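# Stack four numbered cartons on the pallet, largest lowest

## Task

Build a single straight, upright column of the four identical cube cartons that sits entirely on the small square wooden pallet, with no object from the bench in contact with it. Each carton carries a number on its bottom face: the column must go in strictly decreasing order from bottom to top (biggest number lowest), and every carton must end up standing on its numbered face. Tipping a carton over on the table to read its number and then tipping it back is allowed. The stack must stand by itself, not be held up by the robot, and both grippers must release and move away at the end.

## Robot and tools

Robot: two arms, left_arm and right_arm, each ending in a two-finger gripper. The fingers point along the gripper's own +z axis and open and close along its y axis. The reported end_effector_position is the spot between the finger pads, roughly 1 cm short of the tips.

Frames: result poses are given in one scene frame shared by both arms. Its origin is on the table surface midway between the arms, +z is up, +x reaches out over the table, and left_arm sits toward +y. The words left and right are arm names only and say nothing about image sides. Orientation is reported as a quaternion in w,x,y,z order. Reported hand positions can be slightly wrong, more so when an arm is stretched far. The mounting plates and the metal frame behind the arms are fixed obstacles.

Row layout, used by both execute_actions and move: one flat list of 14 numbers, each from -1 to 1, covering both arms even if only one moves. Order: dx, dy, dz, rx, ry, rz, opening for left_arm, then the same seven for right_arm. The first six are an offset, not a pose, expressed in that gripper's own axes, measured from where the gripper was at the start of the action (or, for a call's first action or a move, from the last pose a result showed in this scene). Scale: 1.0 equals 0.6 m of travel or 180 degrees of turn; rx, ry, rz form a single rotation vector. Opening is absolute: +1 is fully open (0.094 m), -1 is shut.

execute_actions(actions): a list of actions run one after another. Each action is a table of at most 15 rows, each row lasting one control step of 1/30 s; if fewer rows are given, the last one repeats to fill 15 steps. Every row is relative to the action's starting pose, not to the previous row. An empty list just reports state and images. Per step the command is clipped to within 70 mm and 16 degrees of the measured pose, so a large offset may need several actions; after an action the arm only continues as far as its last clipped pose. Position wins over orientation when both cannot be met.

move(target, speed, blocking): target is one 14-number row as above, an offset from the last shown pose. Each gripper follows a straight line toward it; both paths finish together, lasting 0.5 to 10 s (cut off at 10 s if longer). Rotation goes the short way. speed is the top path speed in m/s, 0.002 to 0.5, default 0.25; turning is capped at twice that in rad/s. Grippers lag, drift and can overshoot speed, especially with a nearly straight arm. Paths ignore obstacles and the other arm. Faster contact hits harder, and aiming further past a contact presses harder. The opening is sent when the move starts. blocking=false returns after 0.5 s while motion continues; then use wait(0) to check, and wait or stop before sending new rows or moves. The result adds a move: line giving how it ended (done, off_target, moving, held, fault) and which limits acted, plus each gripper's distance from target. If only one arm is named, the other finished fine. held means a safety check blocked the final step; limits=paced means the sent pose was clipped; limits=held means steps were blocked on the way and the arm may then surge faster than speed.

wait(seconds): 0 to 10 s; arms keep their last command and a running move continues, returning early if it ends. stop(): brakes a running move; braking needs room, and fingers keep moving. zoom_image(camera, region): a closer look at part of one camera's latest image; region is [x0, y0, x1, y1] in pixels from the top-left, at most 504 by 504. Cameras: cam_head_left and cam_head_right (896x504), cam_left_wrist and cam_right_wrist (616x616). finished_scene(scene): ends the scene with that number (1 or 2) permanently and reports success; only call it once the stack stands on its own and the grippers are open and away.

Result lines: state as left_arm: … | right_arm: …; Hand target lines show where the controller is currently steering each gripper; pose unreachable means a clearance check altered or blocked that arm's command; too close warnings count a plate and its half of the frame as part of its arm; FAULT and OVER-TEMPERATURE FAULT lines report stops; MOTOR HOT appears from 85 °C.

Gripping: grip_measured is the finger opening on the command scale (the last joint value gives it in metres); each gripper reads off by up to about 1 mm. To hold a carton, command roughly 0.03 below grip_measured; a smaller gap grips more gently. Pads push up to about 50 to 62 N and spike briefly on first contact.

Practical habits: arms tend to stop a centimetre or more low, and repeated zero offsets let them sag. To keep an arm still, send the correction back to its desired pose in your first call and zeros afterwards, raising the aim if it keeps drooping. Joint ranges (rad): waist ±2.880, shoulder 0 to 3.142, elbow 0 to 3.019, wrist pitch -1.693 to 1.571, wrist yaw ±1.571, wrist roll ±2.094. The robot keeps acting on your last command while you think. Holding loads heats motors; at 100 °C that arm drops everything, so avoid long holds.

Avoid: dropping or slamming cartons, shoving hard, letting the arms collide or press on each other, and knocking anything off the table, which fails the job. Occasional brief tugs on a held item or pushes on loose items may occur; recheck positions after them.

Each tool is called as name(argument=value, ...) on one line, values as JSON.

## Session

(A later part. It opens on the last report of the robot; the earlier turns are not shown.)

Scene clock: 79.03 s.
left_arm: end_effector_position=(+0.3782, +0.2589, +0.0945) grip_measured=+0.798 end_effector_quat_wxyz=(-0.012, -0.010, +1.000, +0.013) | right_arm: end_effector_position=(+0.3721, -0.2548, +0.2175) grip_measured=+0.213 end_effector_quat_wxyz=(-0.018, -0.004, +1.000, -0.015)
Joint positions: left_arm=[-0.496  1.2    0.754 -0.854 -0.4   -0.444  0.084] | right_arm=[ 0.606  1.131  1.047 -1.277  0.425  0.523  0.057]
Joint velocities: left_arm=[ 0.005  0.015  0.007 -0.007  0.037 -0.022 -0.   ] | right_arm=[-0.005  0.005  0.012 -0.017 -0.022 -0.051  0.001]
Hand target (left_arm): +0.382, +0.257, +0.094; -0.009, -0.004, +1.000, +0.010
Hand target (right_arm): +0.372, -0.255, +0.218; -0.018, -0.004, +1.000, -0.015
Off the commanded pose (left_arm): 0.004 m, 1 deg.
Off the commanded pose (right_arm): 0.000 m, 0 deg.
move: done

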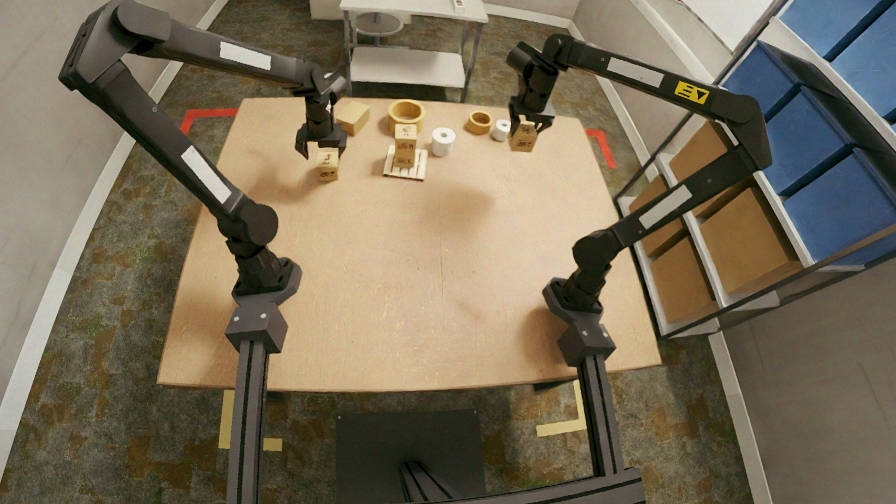

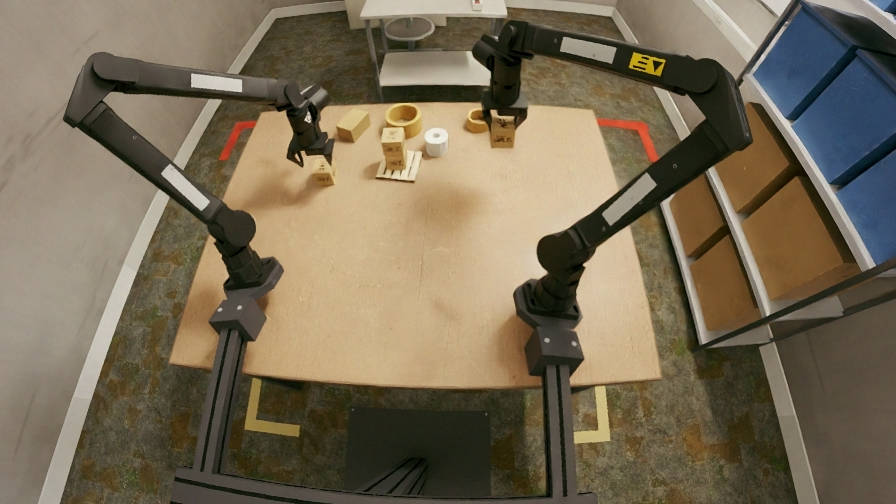

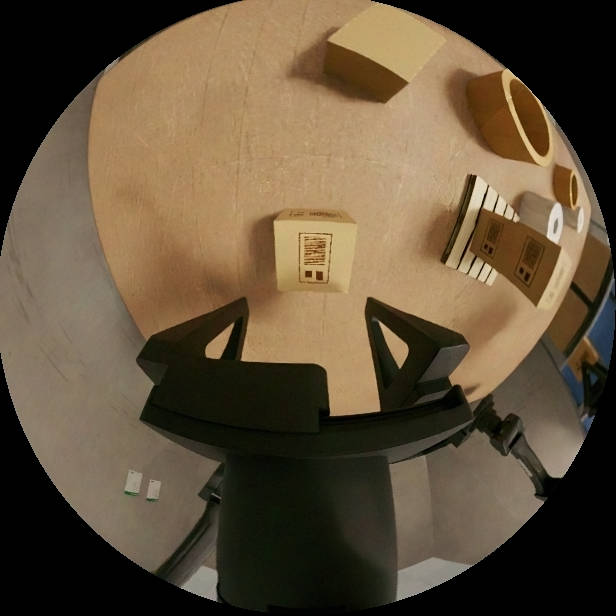

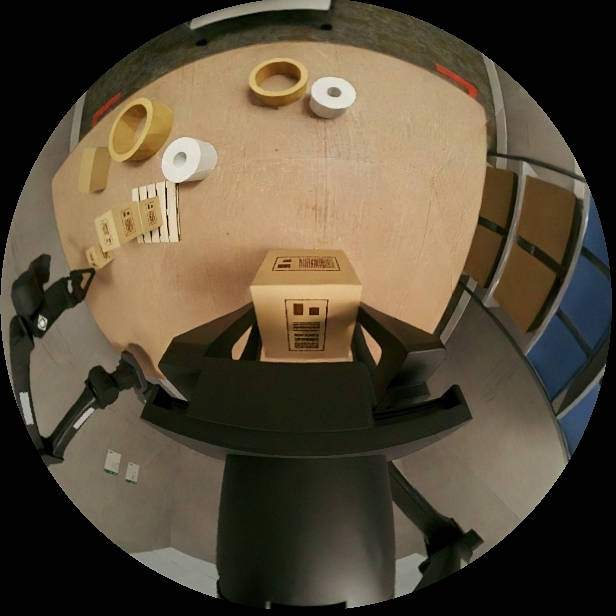

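move(target=[-0.03,-0.012,0.103,0.008,-0.008,0,0.8,0,0,0,0,0,0,0.18], speed=0.1)

execute_actions(actions=[[[0,0,0,0,0,0,0.18,0,0,0,0,0,0,0.18]]])

move(target=[-0.03,-0.05,-0.3,0.005,-0.008,0,0.18,0,0,0,0,0,0,0.18])

move(target=[-0.085,-0.325,-0.03,0.005,-0.006,0.015,0.18,0,0,0,0,0,0,0.18])

zoom_image(camera="cam_right_wrist", region=[40,160,200,320])

Scene clock: 86.40 s.
left_arm: end_effector_position=(+0.3944, +0.2530, +0.0363) grip_measured=+0.798 end_effector_quat_wxyz=(+0.002, -0.014, +1.000, +0.001) | right_arm: end_effector_position=(+0.3721, -0.2548, +0.2175) grip_measured=+0.213 end_effector_quat_wxyz=(-0.018, -0.004, +1.000, -0.015)
Joint positions: left_arm=[-0.423  1.344  0.731 -0.622 -0.366 -0.365  0.084] | right_arm=[ 0.606  1.131  1.047 -1.277  0.425  0.523  0.057]
Joint velocities: left_arm=[-0.015  0.005 -0.017 -0.002 -0.007  0.007  0.001] | right_arm=[-0.005 -0.005  0.012 -0.007  0.022  0.022 -0.001]
Hand target (left_arm): +0.395, +0.253, +0.032; +0.000, -0.010, +1.000, +0.001
Hand target (right_arm): +0.372, -0.255, +0.218; -0.018, -0.004, +1.000, -0.015
Off the commanded pose (left_arm): 0.004 m, 1 deg.
Off the commanded pose (right_arm): 0.000 m, 0 deg.
move: done

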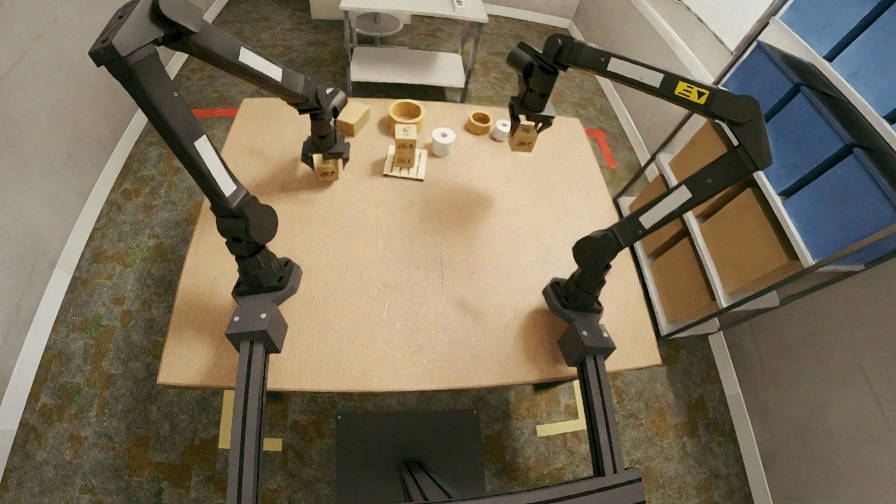

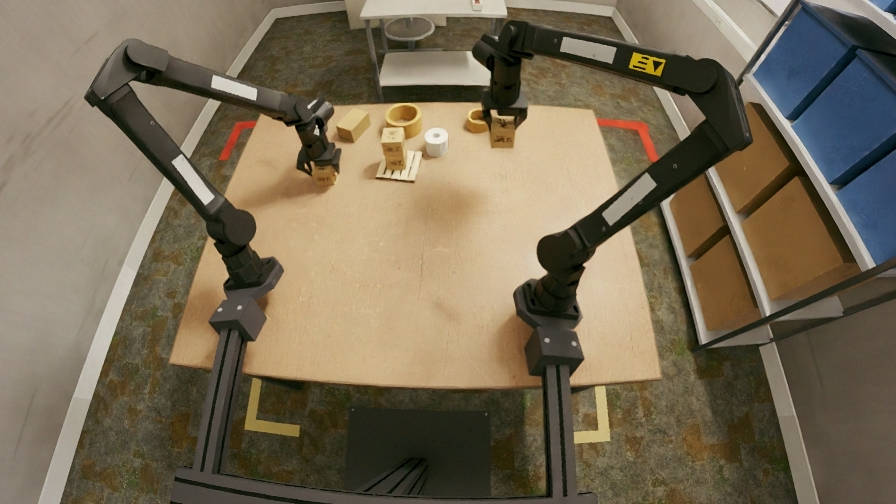

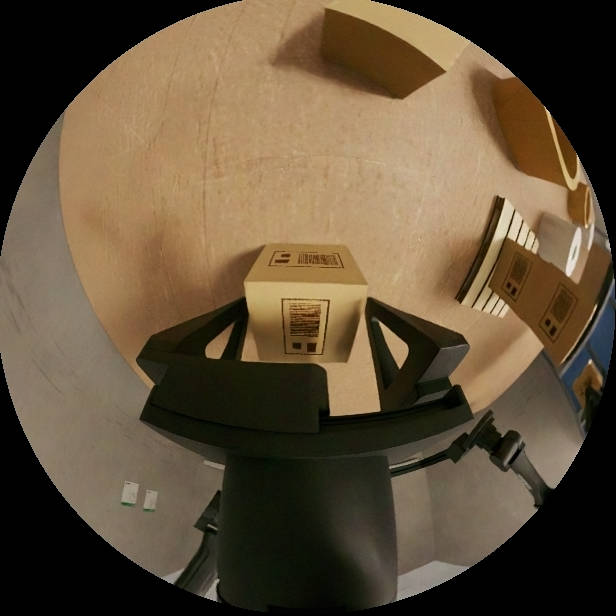

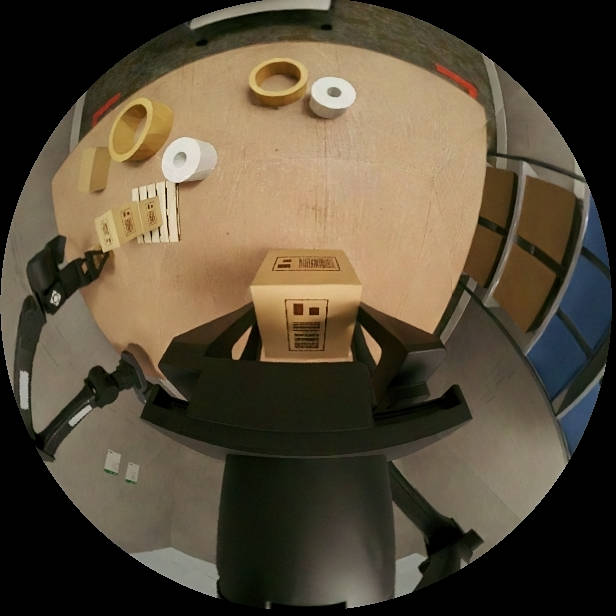

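Scene clock: 86.90 s.
left_arm: end_effector_position=(+0.3943, +0.2529, +0.0363) grip_measured=+0.222 end_effector_quat_wxyz=(+0.002, -0.014, +1.000, +0.001) | right_arm: end_effector_position=(+0.3721, -0.2548, +0.2175) grip_measured=+0.213 end_effector_quat_wxyz=(-0.018, -0.004, +1.000, -0.015)
Joint positions: left_arm=[-0.423  1.344  0.731 -0.622 -0.366 -0.365  0.057] | right_arm=[ 0.606  1.131  1.047 -1.277  0.425  0.523  0.057]
Joint velocities: left_arm=[-0.005 -0.015  0.012 -0.012  0.051 -0.066 -0.001] | right_arm=[ 0.015 -0.005  0.007  0.002 -0.037  0.022 -0.001]
Hand target (left_arm): +0.394, +0.253, +0.036; +0.002, -0.014, +1.000, +0.001
Hand target (right_arm): +0.372, -0.255, +0.218; -0.018, -0.004, +1.000, -0.015
Off the commanded pose (left_arm): 0.000 m, 0 deg.
Off the commanded pose (right_arm): 0.000 m, 0 deg.

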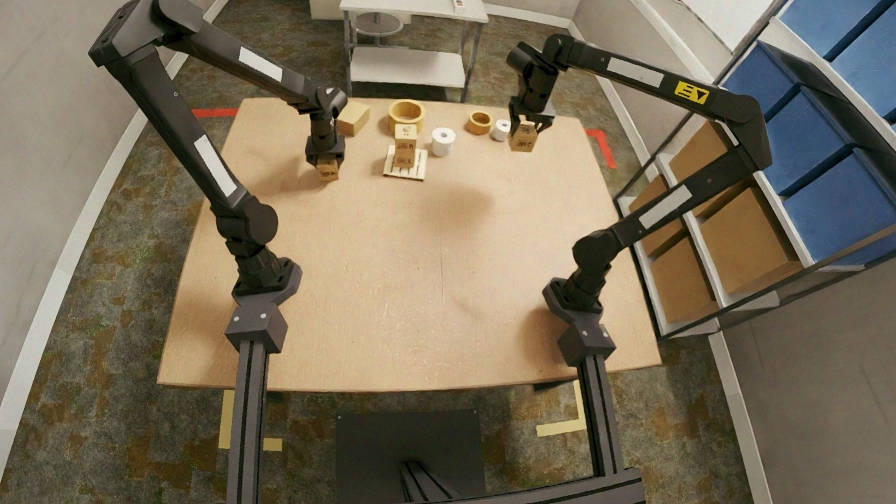

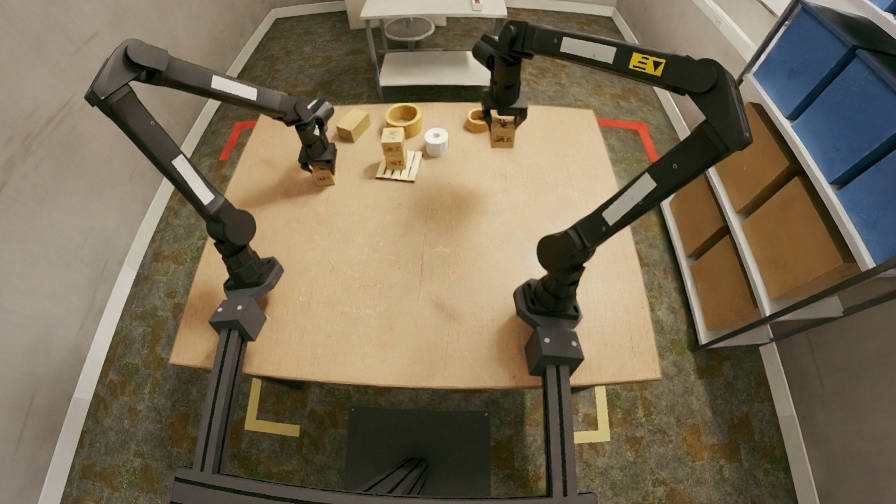

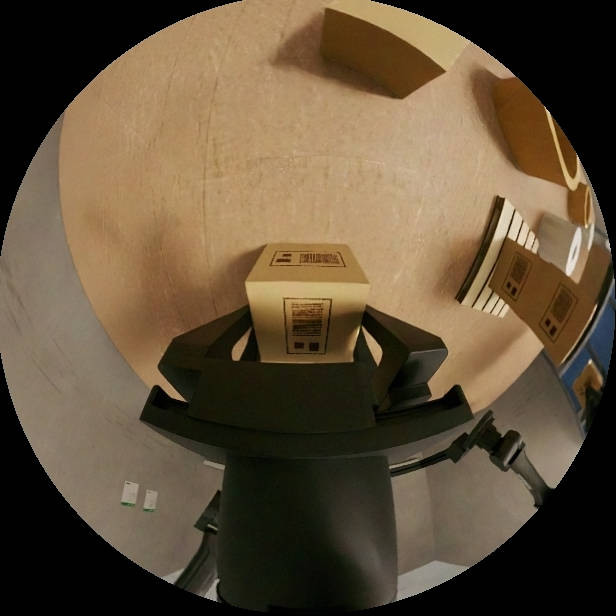

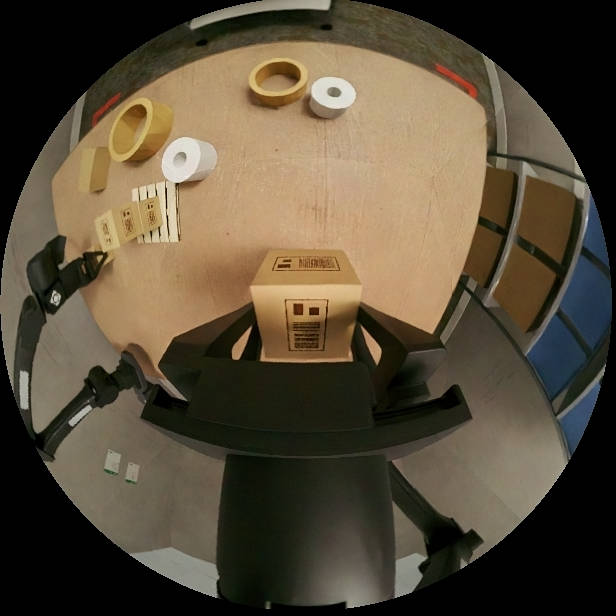

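Scene clock: 88.17 s.
left_arm: end_effector_position=(+0.3994, +0.2255, +0.2010) grip_measured=+0.222 end_effector_quat_wxyz=(-0.000, -0.000, +1.000, +0.003) | right_arm: end_effector_position=(+0.3721, -0.2548, +0.2175) grip_measured=+0.213 end_effector_quat_wxyz=(-0.018, -0.004, +1.000, -0.015)
Joint positions: left_arm=[-0.684  1.136  0.969 -1.182 -0.441 -0.612  0.057] | right_arm=[ 0.606  1.131  1.047 -1.277  0.425  0.523  0.057]
Joint velocities: left_arm=[-0.015 -0.005  0.012  0.007  0.022  0.037 -0.   ] | right_arm=[-0.005 -0.005  0.002 -0.002 -0.022 -0.007 -0.   ]
Hand target (left_arm): +0.412, +0.224, +0.217; +0.015, -0.014, +1.000, -0.006
Hand target (right_arm): +0.372, -0.255, +0.218; -0.018, -0.004, +1.000, -0.015
Off the commanded pose (left_arm): 0.020 m, 3 deg.
Off the commanded pose (right_arm): 0.000 m, 0 deg.
move: off_target (left_arm)

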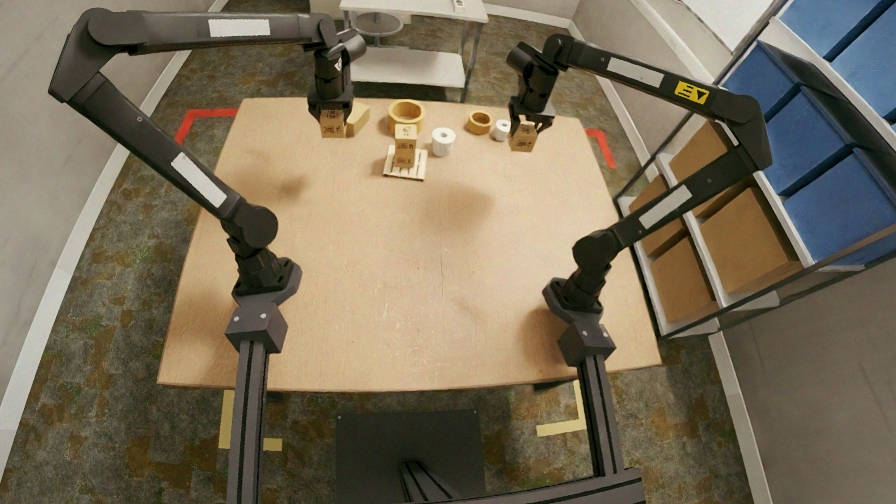

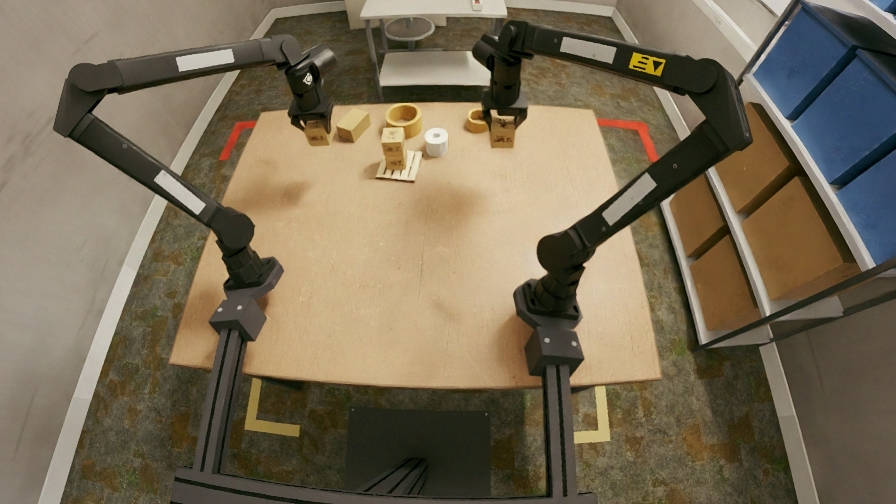

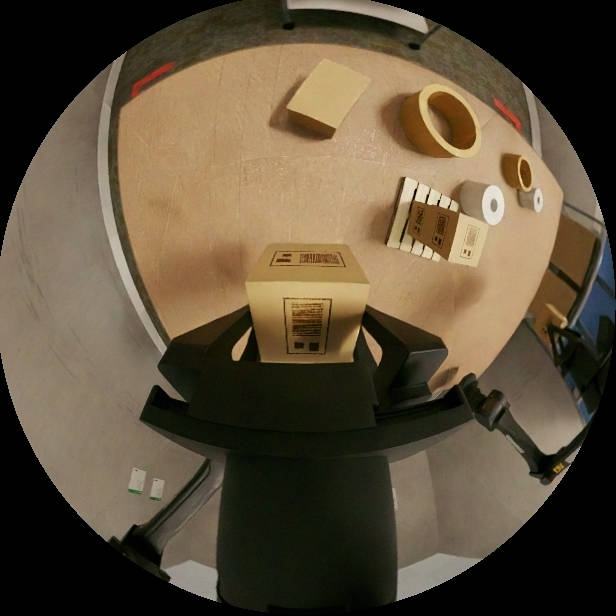

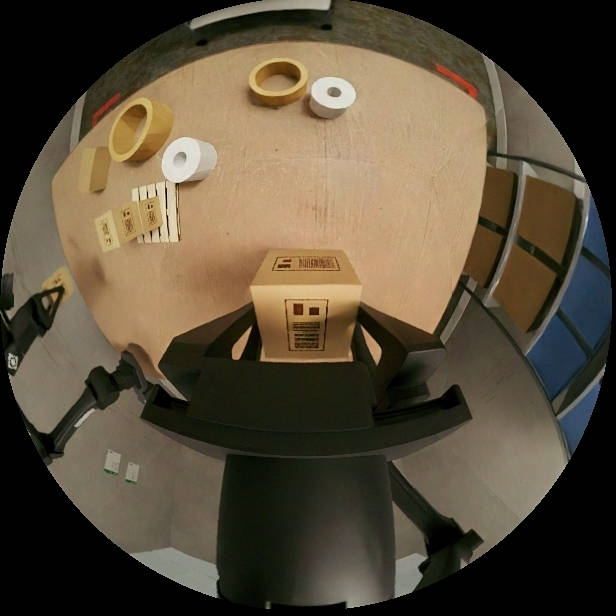

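Scene clock: 89.47 s.
left_arm: end_effector_position=(+0.4392, +0.0374, +0.2055) grip_measured=+0.222 end_effector_quat_wxyz=(+0.000, +0.035, +0.999, +0.006) | right_arm: end_effector_position=(+0.3721, -0.2548, +0.2175) grip_measured=+0.213 end_effector_quat_wxyz=(-0.018, -0.004, +1.000, -0.015)
Joint positions: left_arm=[-0.94   1.603  1.379 -1.254 -0.486 -0.825  0.057] | right_arm=[ 0.606  1.131  1.047 -1.277  0.425  0.523  0.057]
Joint velocities: left_arm=[-0.005 -0.015 -0.017  0.002 -0.066  0.007  0.   ] | right_arm=[-0.005  0.005 -0.002 -0.012 -0.007 -0.037 -0.001]
Hand target (left_arm): +0.451, +0.031, +0.219; +0.011, +0.024, +1.000, -0.004
Hand target (right_arm): +0.372, -0.255, +0.218; -0.018, -0.004, +1.000, -0.015
Off the commanded pose (left_arm): 0.018 m, 2 deg.
Off the commanded pose (right_arm): 0.000 m, 0 deg.
move: off_target (left_arm)

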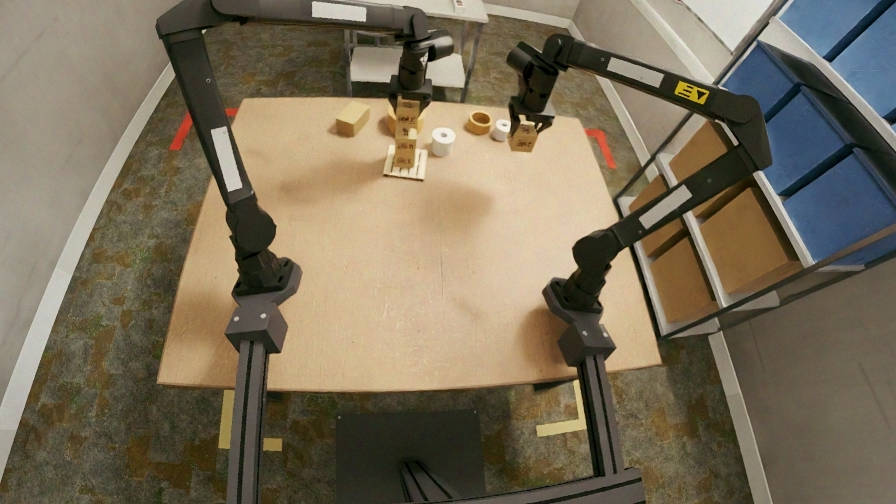

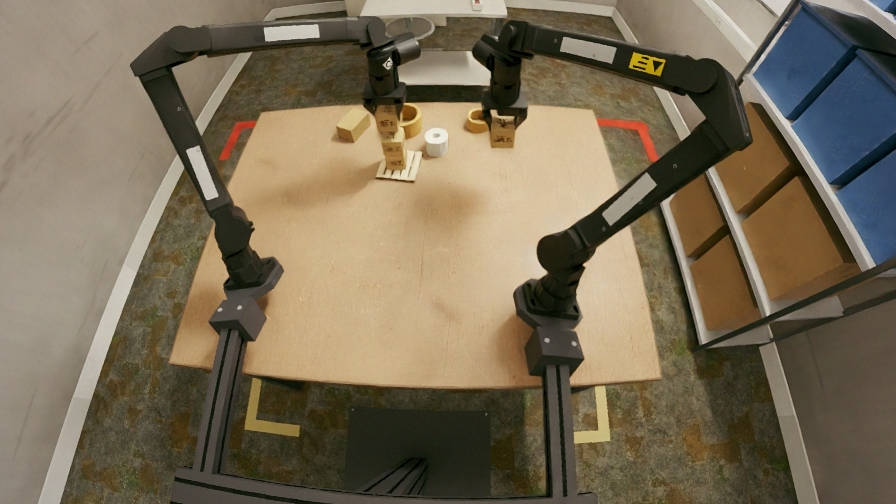

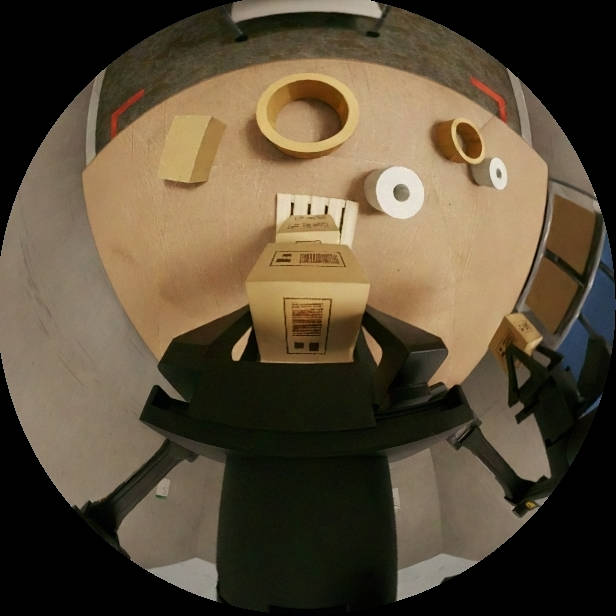

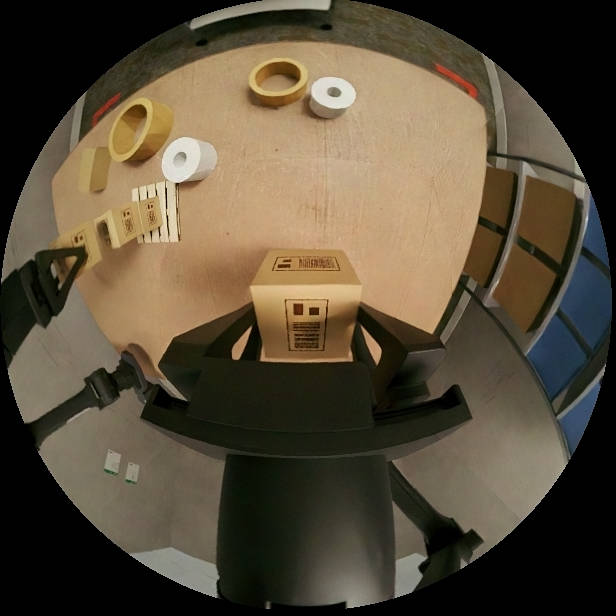

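Region (40, 160, 200, 320) of cam_right_wrist's 616x616 image, scaled by 3.150, with more detail than that image has.

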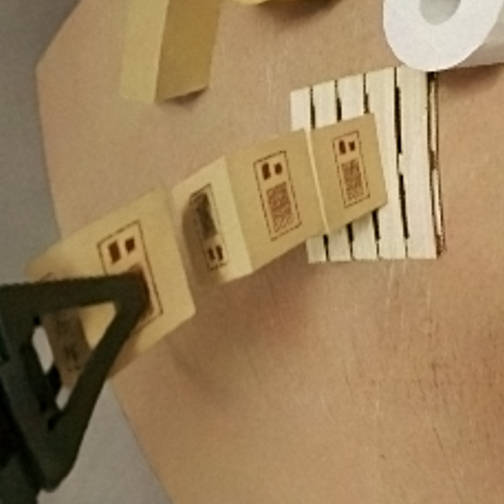

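move(target=[-0.005,-0.003,0.055,0,0,0,0.18,0,0,0,0,0,0,0.18], speed=0.04)

zoom_image(camera="cam_right_wrist", region=[0,100,260,360])

zoom_image(camera="cam_head_left", region=[340,40,480,200])

Scene clock: 91.30 s.
left_arm: end_effector_position=(+0.4394, +0.0380, +0.1781) grip_measured=+0.222 end_effector_quat_wxyz=(+0.001, +0.032, +0.999, +0.006) | right_arm: end_effector_position=(+0.3721, -0.2548, +0.2175) grip_measured=+0.213 end_effector_quat_wxyz=(-0.018, -0.004, +1.000, -0.015)
Joint positions: left_arm=[-0.914  1.622  1.336 -1.178 -0.485 -0.801  0.057] | right_arm=[ 0.606  1.131  1.047 -1.277  0.425  0.523  0.057]
Joint velocities: left_arm=[-0.015  0.005 -0.002 -0.007 -0.037  0.007  0.001] | right_arm=[ 0.015 -0.005 -0.007 -0.002  0.066 -0.066 -0.   ]
Hand target (left_arm): +0.442, +0.036, +0.173; +0.000, +0.035, +0.999, +0.006
Hand target (right_arm): +0.372, -0.255, +0.218; -0.018, -0.004, +1.000, -0.015
Off the commanded pose (left_arm): 0.007 m, 0 deg.
Off the commanded pose (right_arm): 0.000 m, 0 deg.
move: done

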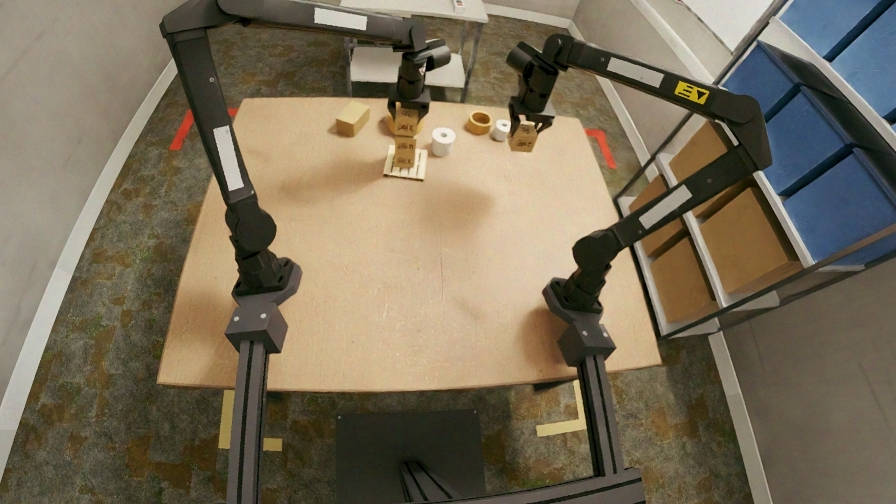

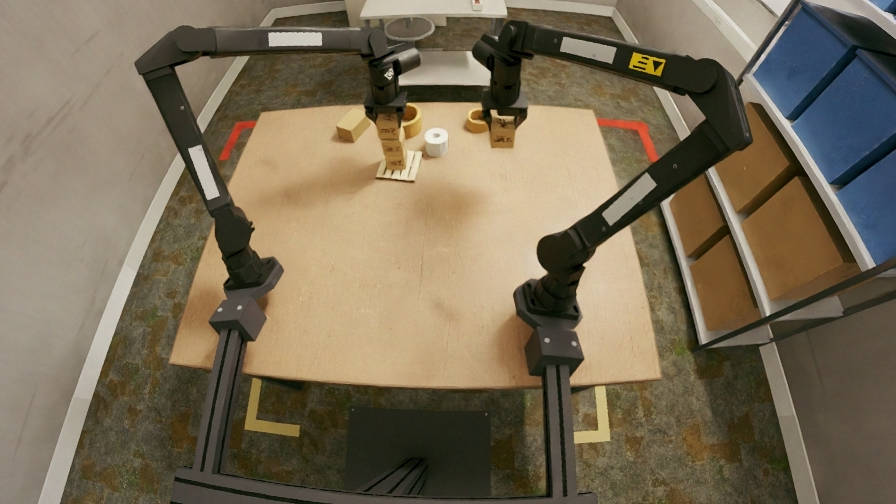

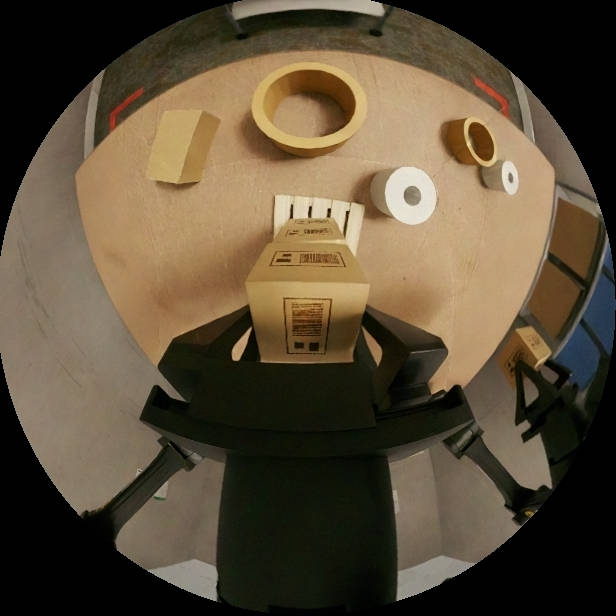

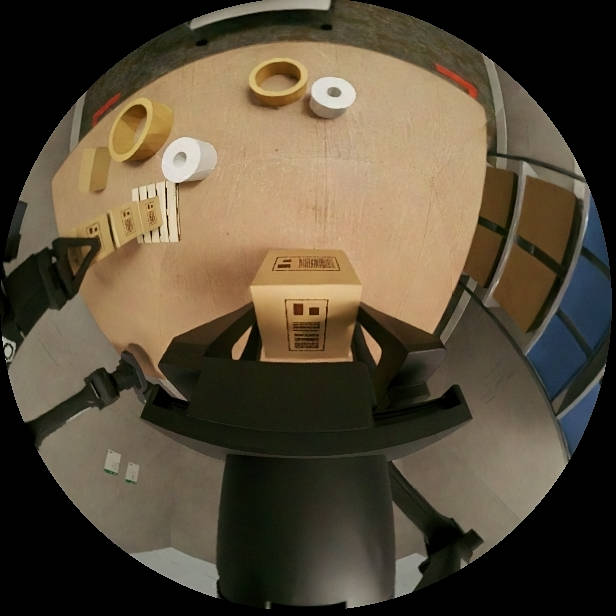

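Region (0, 100, 260, 360) of cam_right_wrist's 616x616 image, scaled by 1.938, with more detail than that image has.

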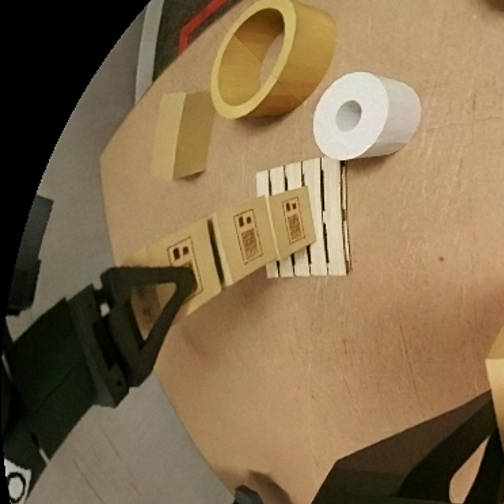

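Region (340, 40, 480, 200) of cam_head_left's 896x504 image, scaled by 3.150, with more detail than that image has; it fills the left 441 columns of this view, and the rest is white.

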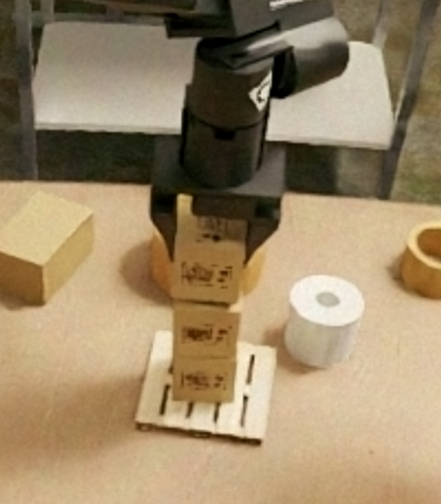

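move(target=[0.002,-0.008,0.026,0,0,0,0.18,0,0,0,0,0,0,0.18], speed=0.03)

zoom_image(camera="cam_right_wrist", region=[40,160,200,320])

zoom_image(camera="cam_head_left", region=[360,60,460,190])

Scene clock: 92.40 s.
left_arm: end_effector_position=(+0.4354, +0.0354, +0.1691) grip_measured=+0.222 end_effector_quat_wxyz=(+0.002, +0.032, +0.999, +0.005) | right_arm: end_effector_position=(+0.3721, -0.2548, +0.2175) grip_measured=+0.213 end_effector_quat_wxyz=(-0.018, -0.004, +1.000, -0.015)
Joint positions: left_arm=[-0.914  1.629  1.317 -1.149 -0.485 -0.8    0.057] | right_arm=[ 0.606  1.131  1.047 -1.277  0.425  0.523  0.057]
Joint velocities: left_arm=[-0.005 -0.015 -0.007  0.012 -0.081  0.037 -0.001] | right_arm=[ 0.015 -0.024 -0.022  0.007  0.007  0.037 -0.001]
Hand target (left_arm): +0.438, +0.034, +0.162; +0.001, +0.032, +0.999, +0.006
Hand target (right_arm): +0.372, -0.255, +0.218; -0.018, -0.004, +1.000, -0.015
Off the commanded pose (left_arm): 0.007 m, 0 deg.
Off the commanded pose (right_arm): 0.000 m, 0 deg.
move: done

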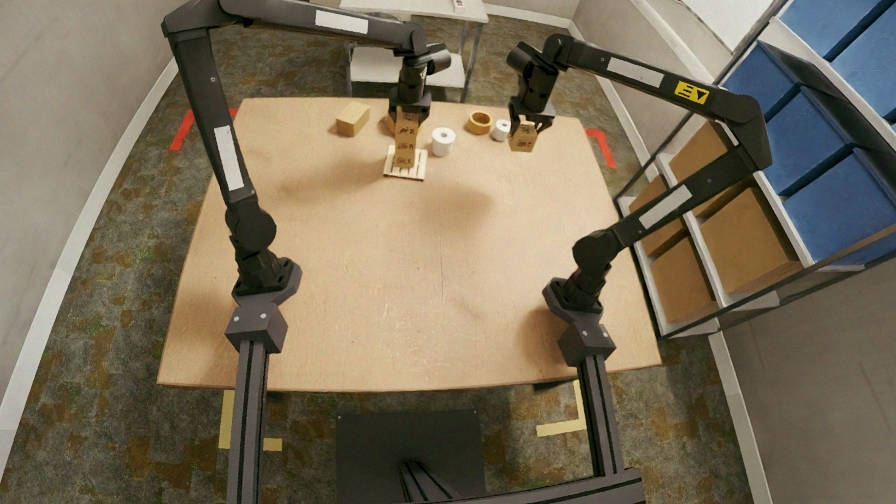

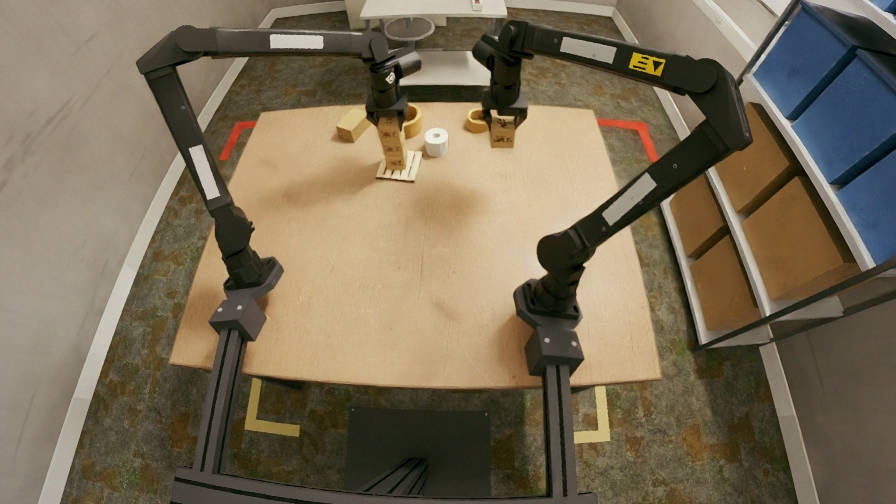

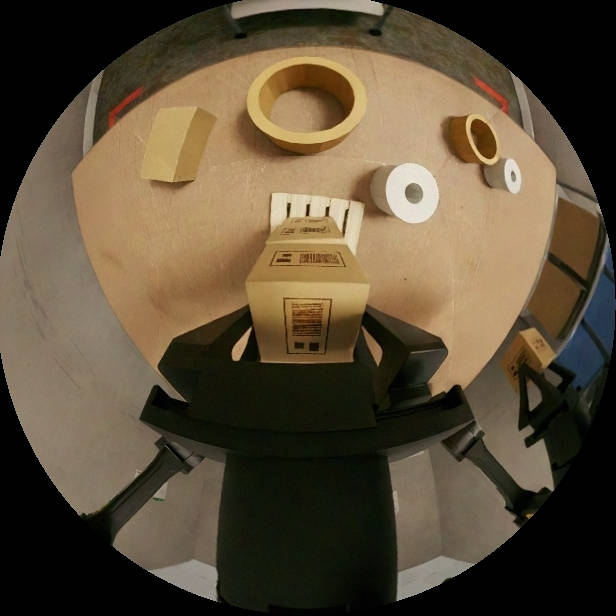

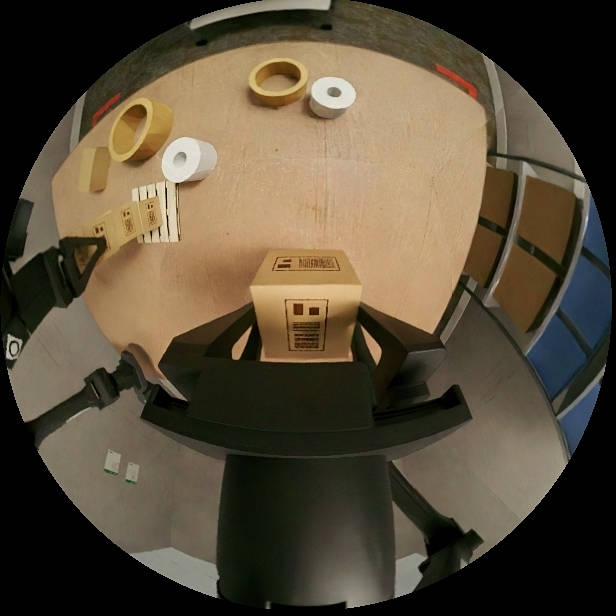

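Region (40, 160, 200, 320) of cam_right_wrist's 616x616 image, scaled by 3.150, with more detail than that image has.

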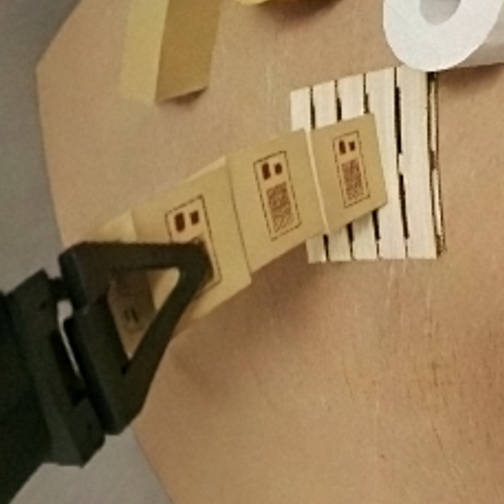

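Region (360, 60, 460, 190) of cam_head_left's 896x504 image, scaled by 3.877, with more detail than that image has; it fills the left 388 columns of this view, and the rest is white.

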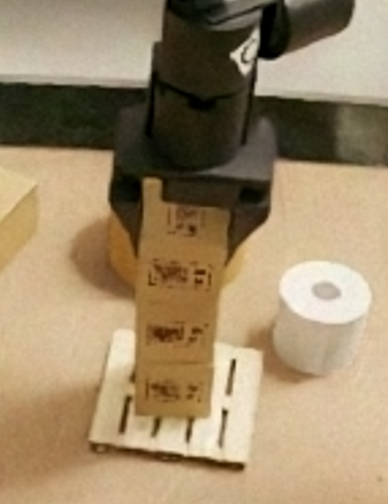

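~3 mm back; small nudge forward.

move(target=[-0.022,0,-0.003,0,0,0,0.18,0,0,0,0,0,0,0.18], speed=0.03)

zoom_image(camera="cam_right_wrist", region=[40,160,200,320])

Scene clock: 93.27 s.
left_arm: end_effector_position=(+0.4367, +0.0382, +0.1678) grip_measured=+0.222 end_effector_quat_wxyz=(+0.001, +0.032, +0.999, +0.007) | right_arm: end_effector_position=(+0.3721, -0.2548, +0.2175) grip_measured=+0.213 end_effector_quat_wxyz=(-0.018, -0.004, +1.000, -0.015)
Joint positions: left_arm=[-0.907  1.629  1.317 -1.152 -0.485 -0.796  0.057] | right_arm=[ 0.606  1.131  1.047 -1.277  0.425  0.523  0.057]
Joint velocities: left_arm=[-0.015 -0.005 -0.017 -0.007 -0.022 -0.037  0.   ] | right_arm=[-0.005  0.005 -0.017  0.012 -0.037  0.007 -0.   ]
Hand target (left_arm): +0.448, +0.035, +0.171; +0.003, +0.032, +0.999, +0.005
Hand target (right_arm): +0.372, -0.255, +0.218; -0.018, -0.004, +1.000, -0.015
Off the commanded pose (left_arm): 0.013 m, 0 deg.
Off the commanded pose (right_arm): 0.000 m, 0 deg.
move: off_target (left_arm)

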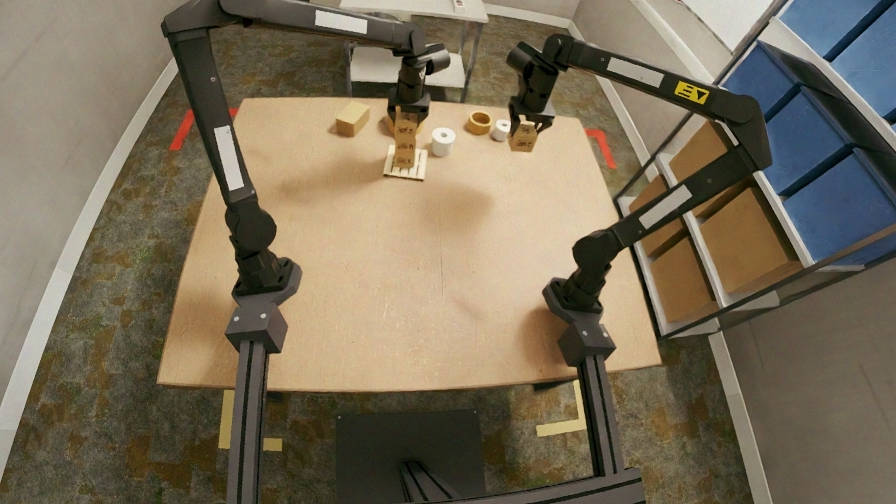

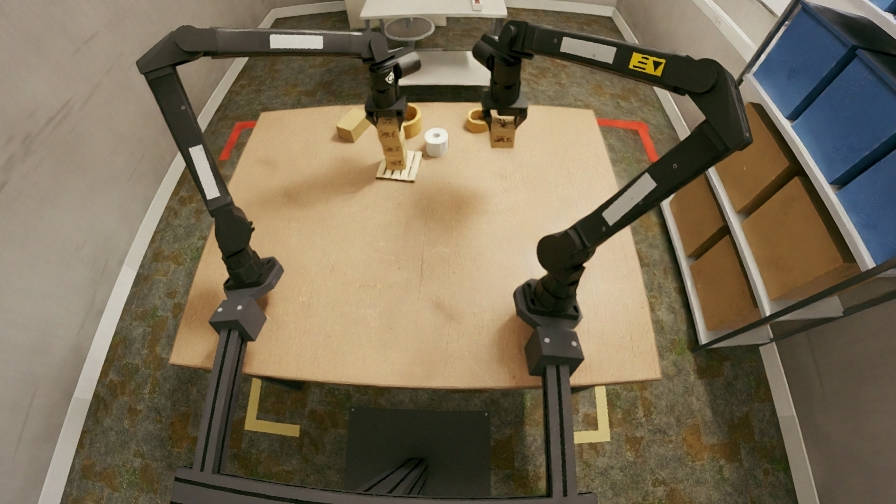

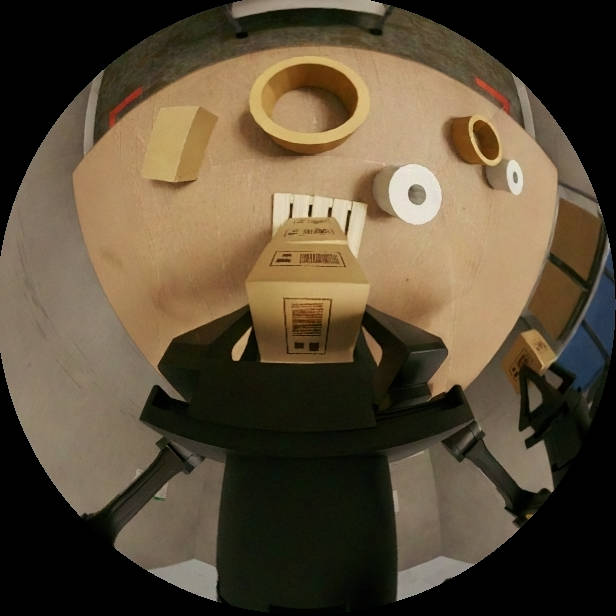

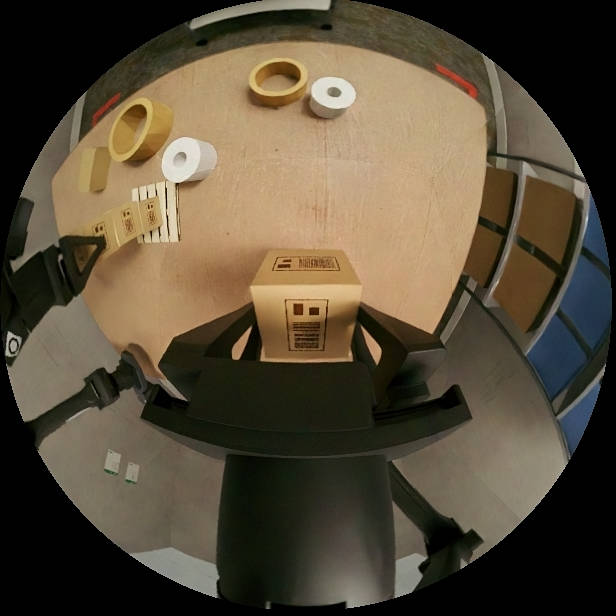

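Region (40, 160, 200, 320) of cam_right_wrist's 616x616 image, scaled by 3.150, with more detail than that image has.

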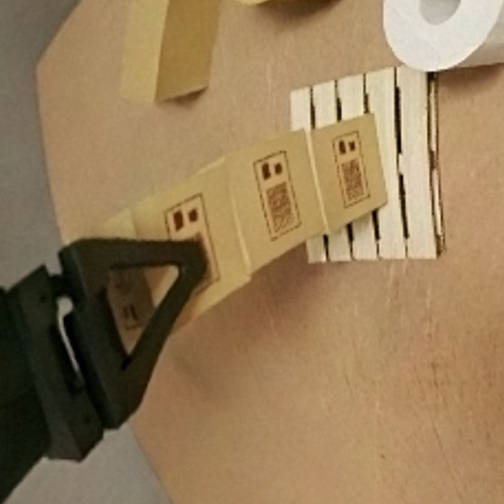

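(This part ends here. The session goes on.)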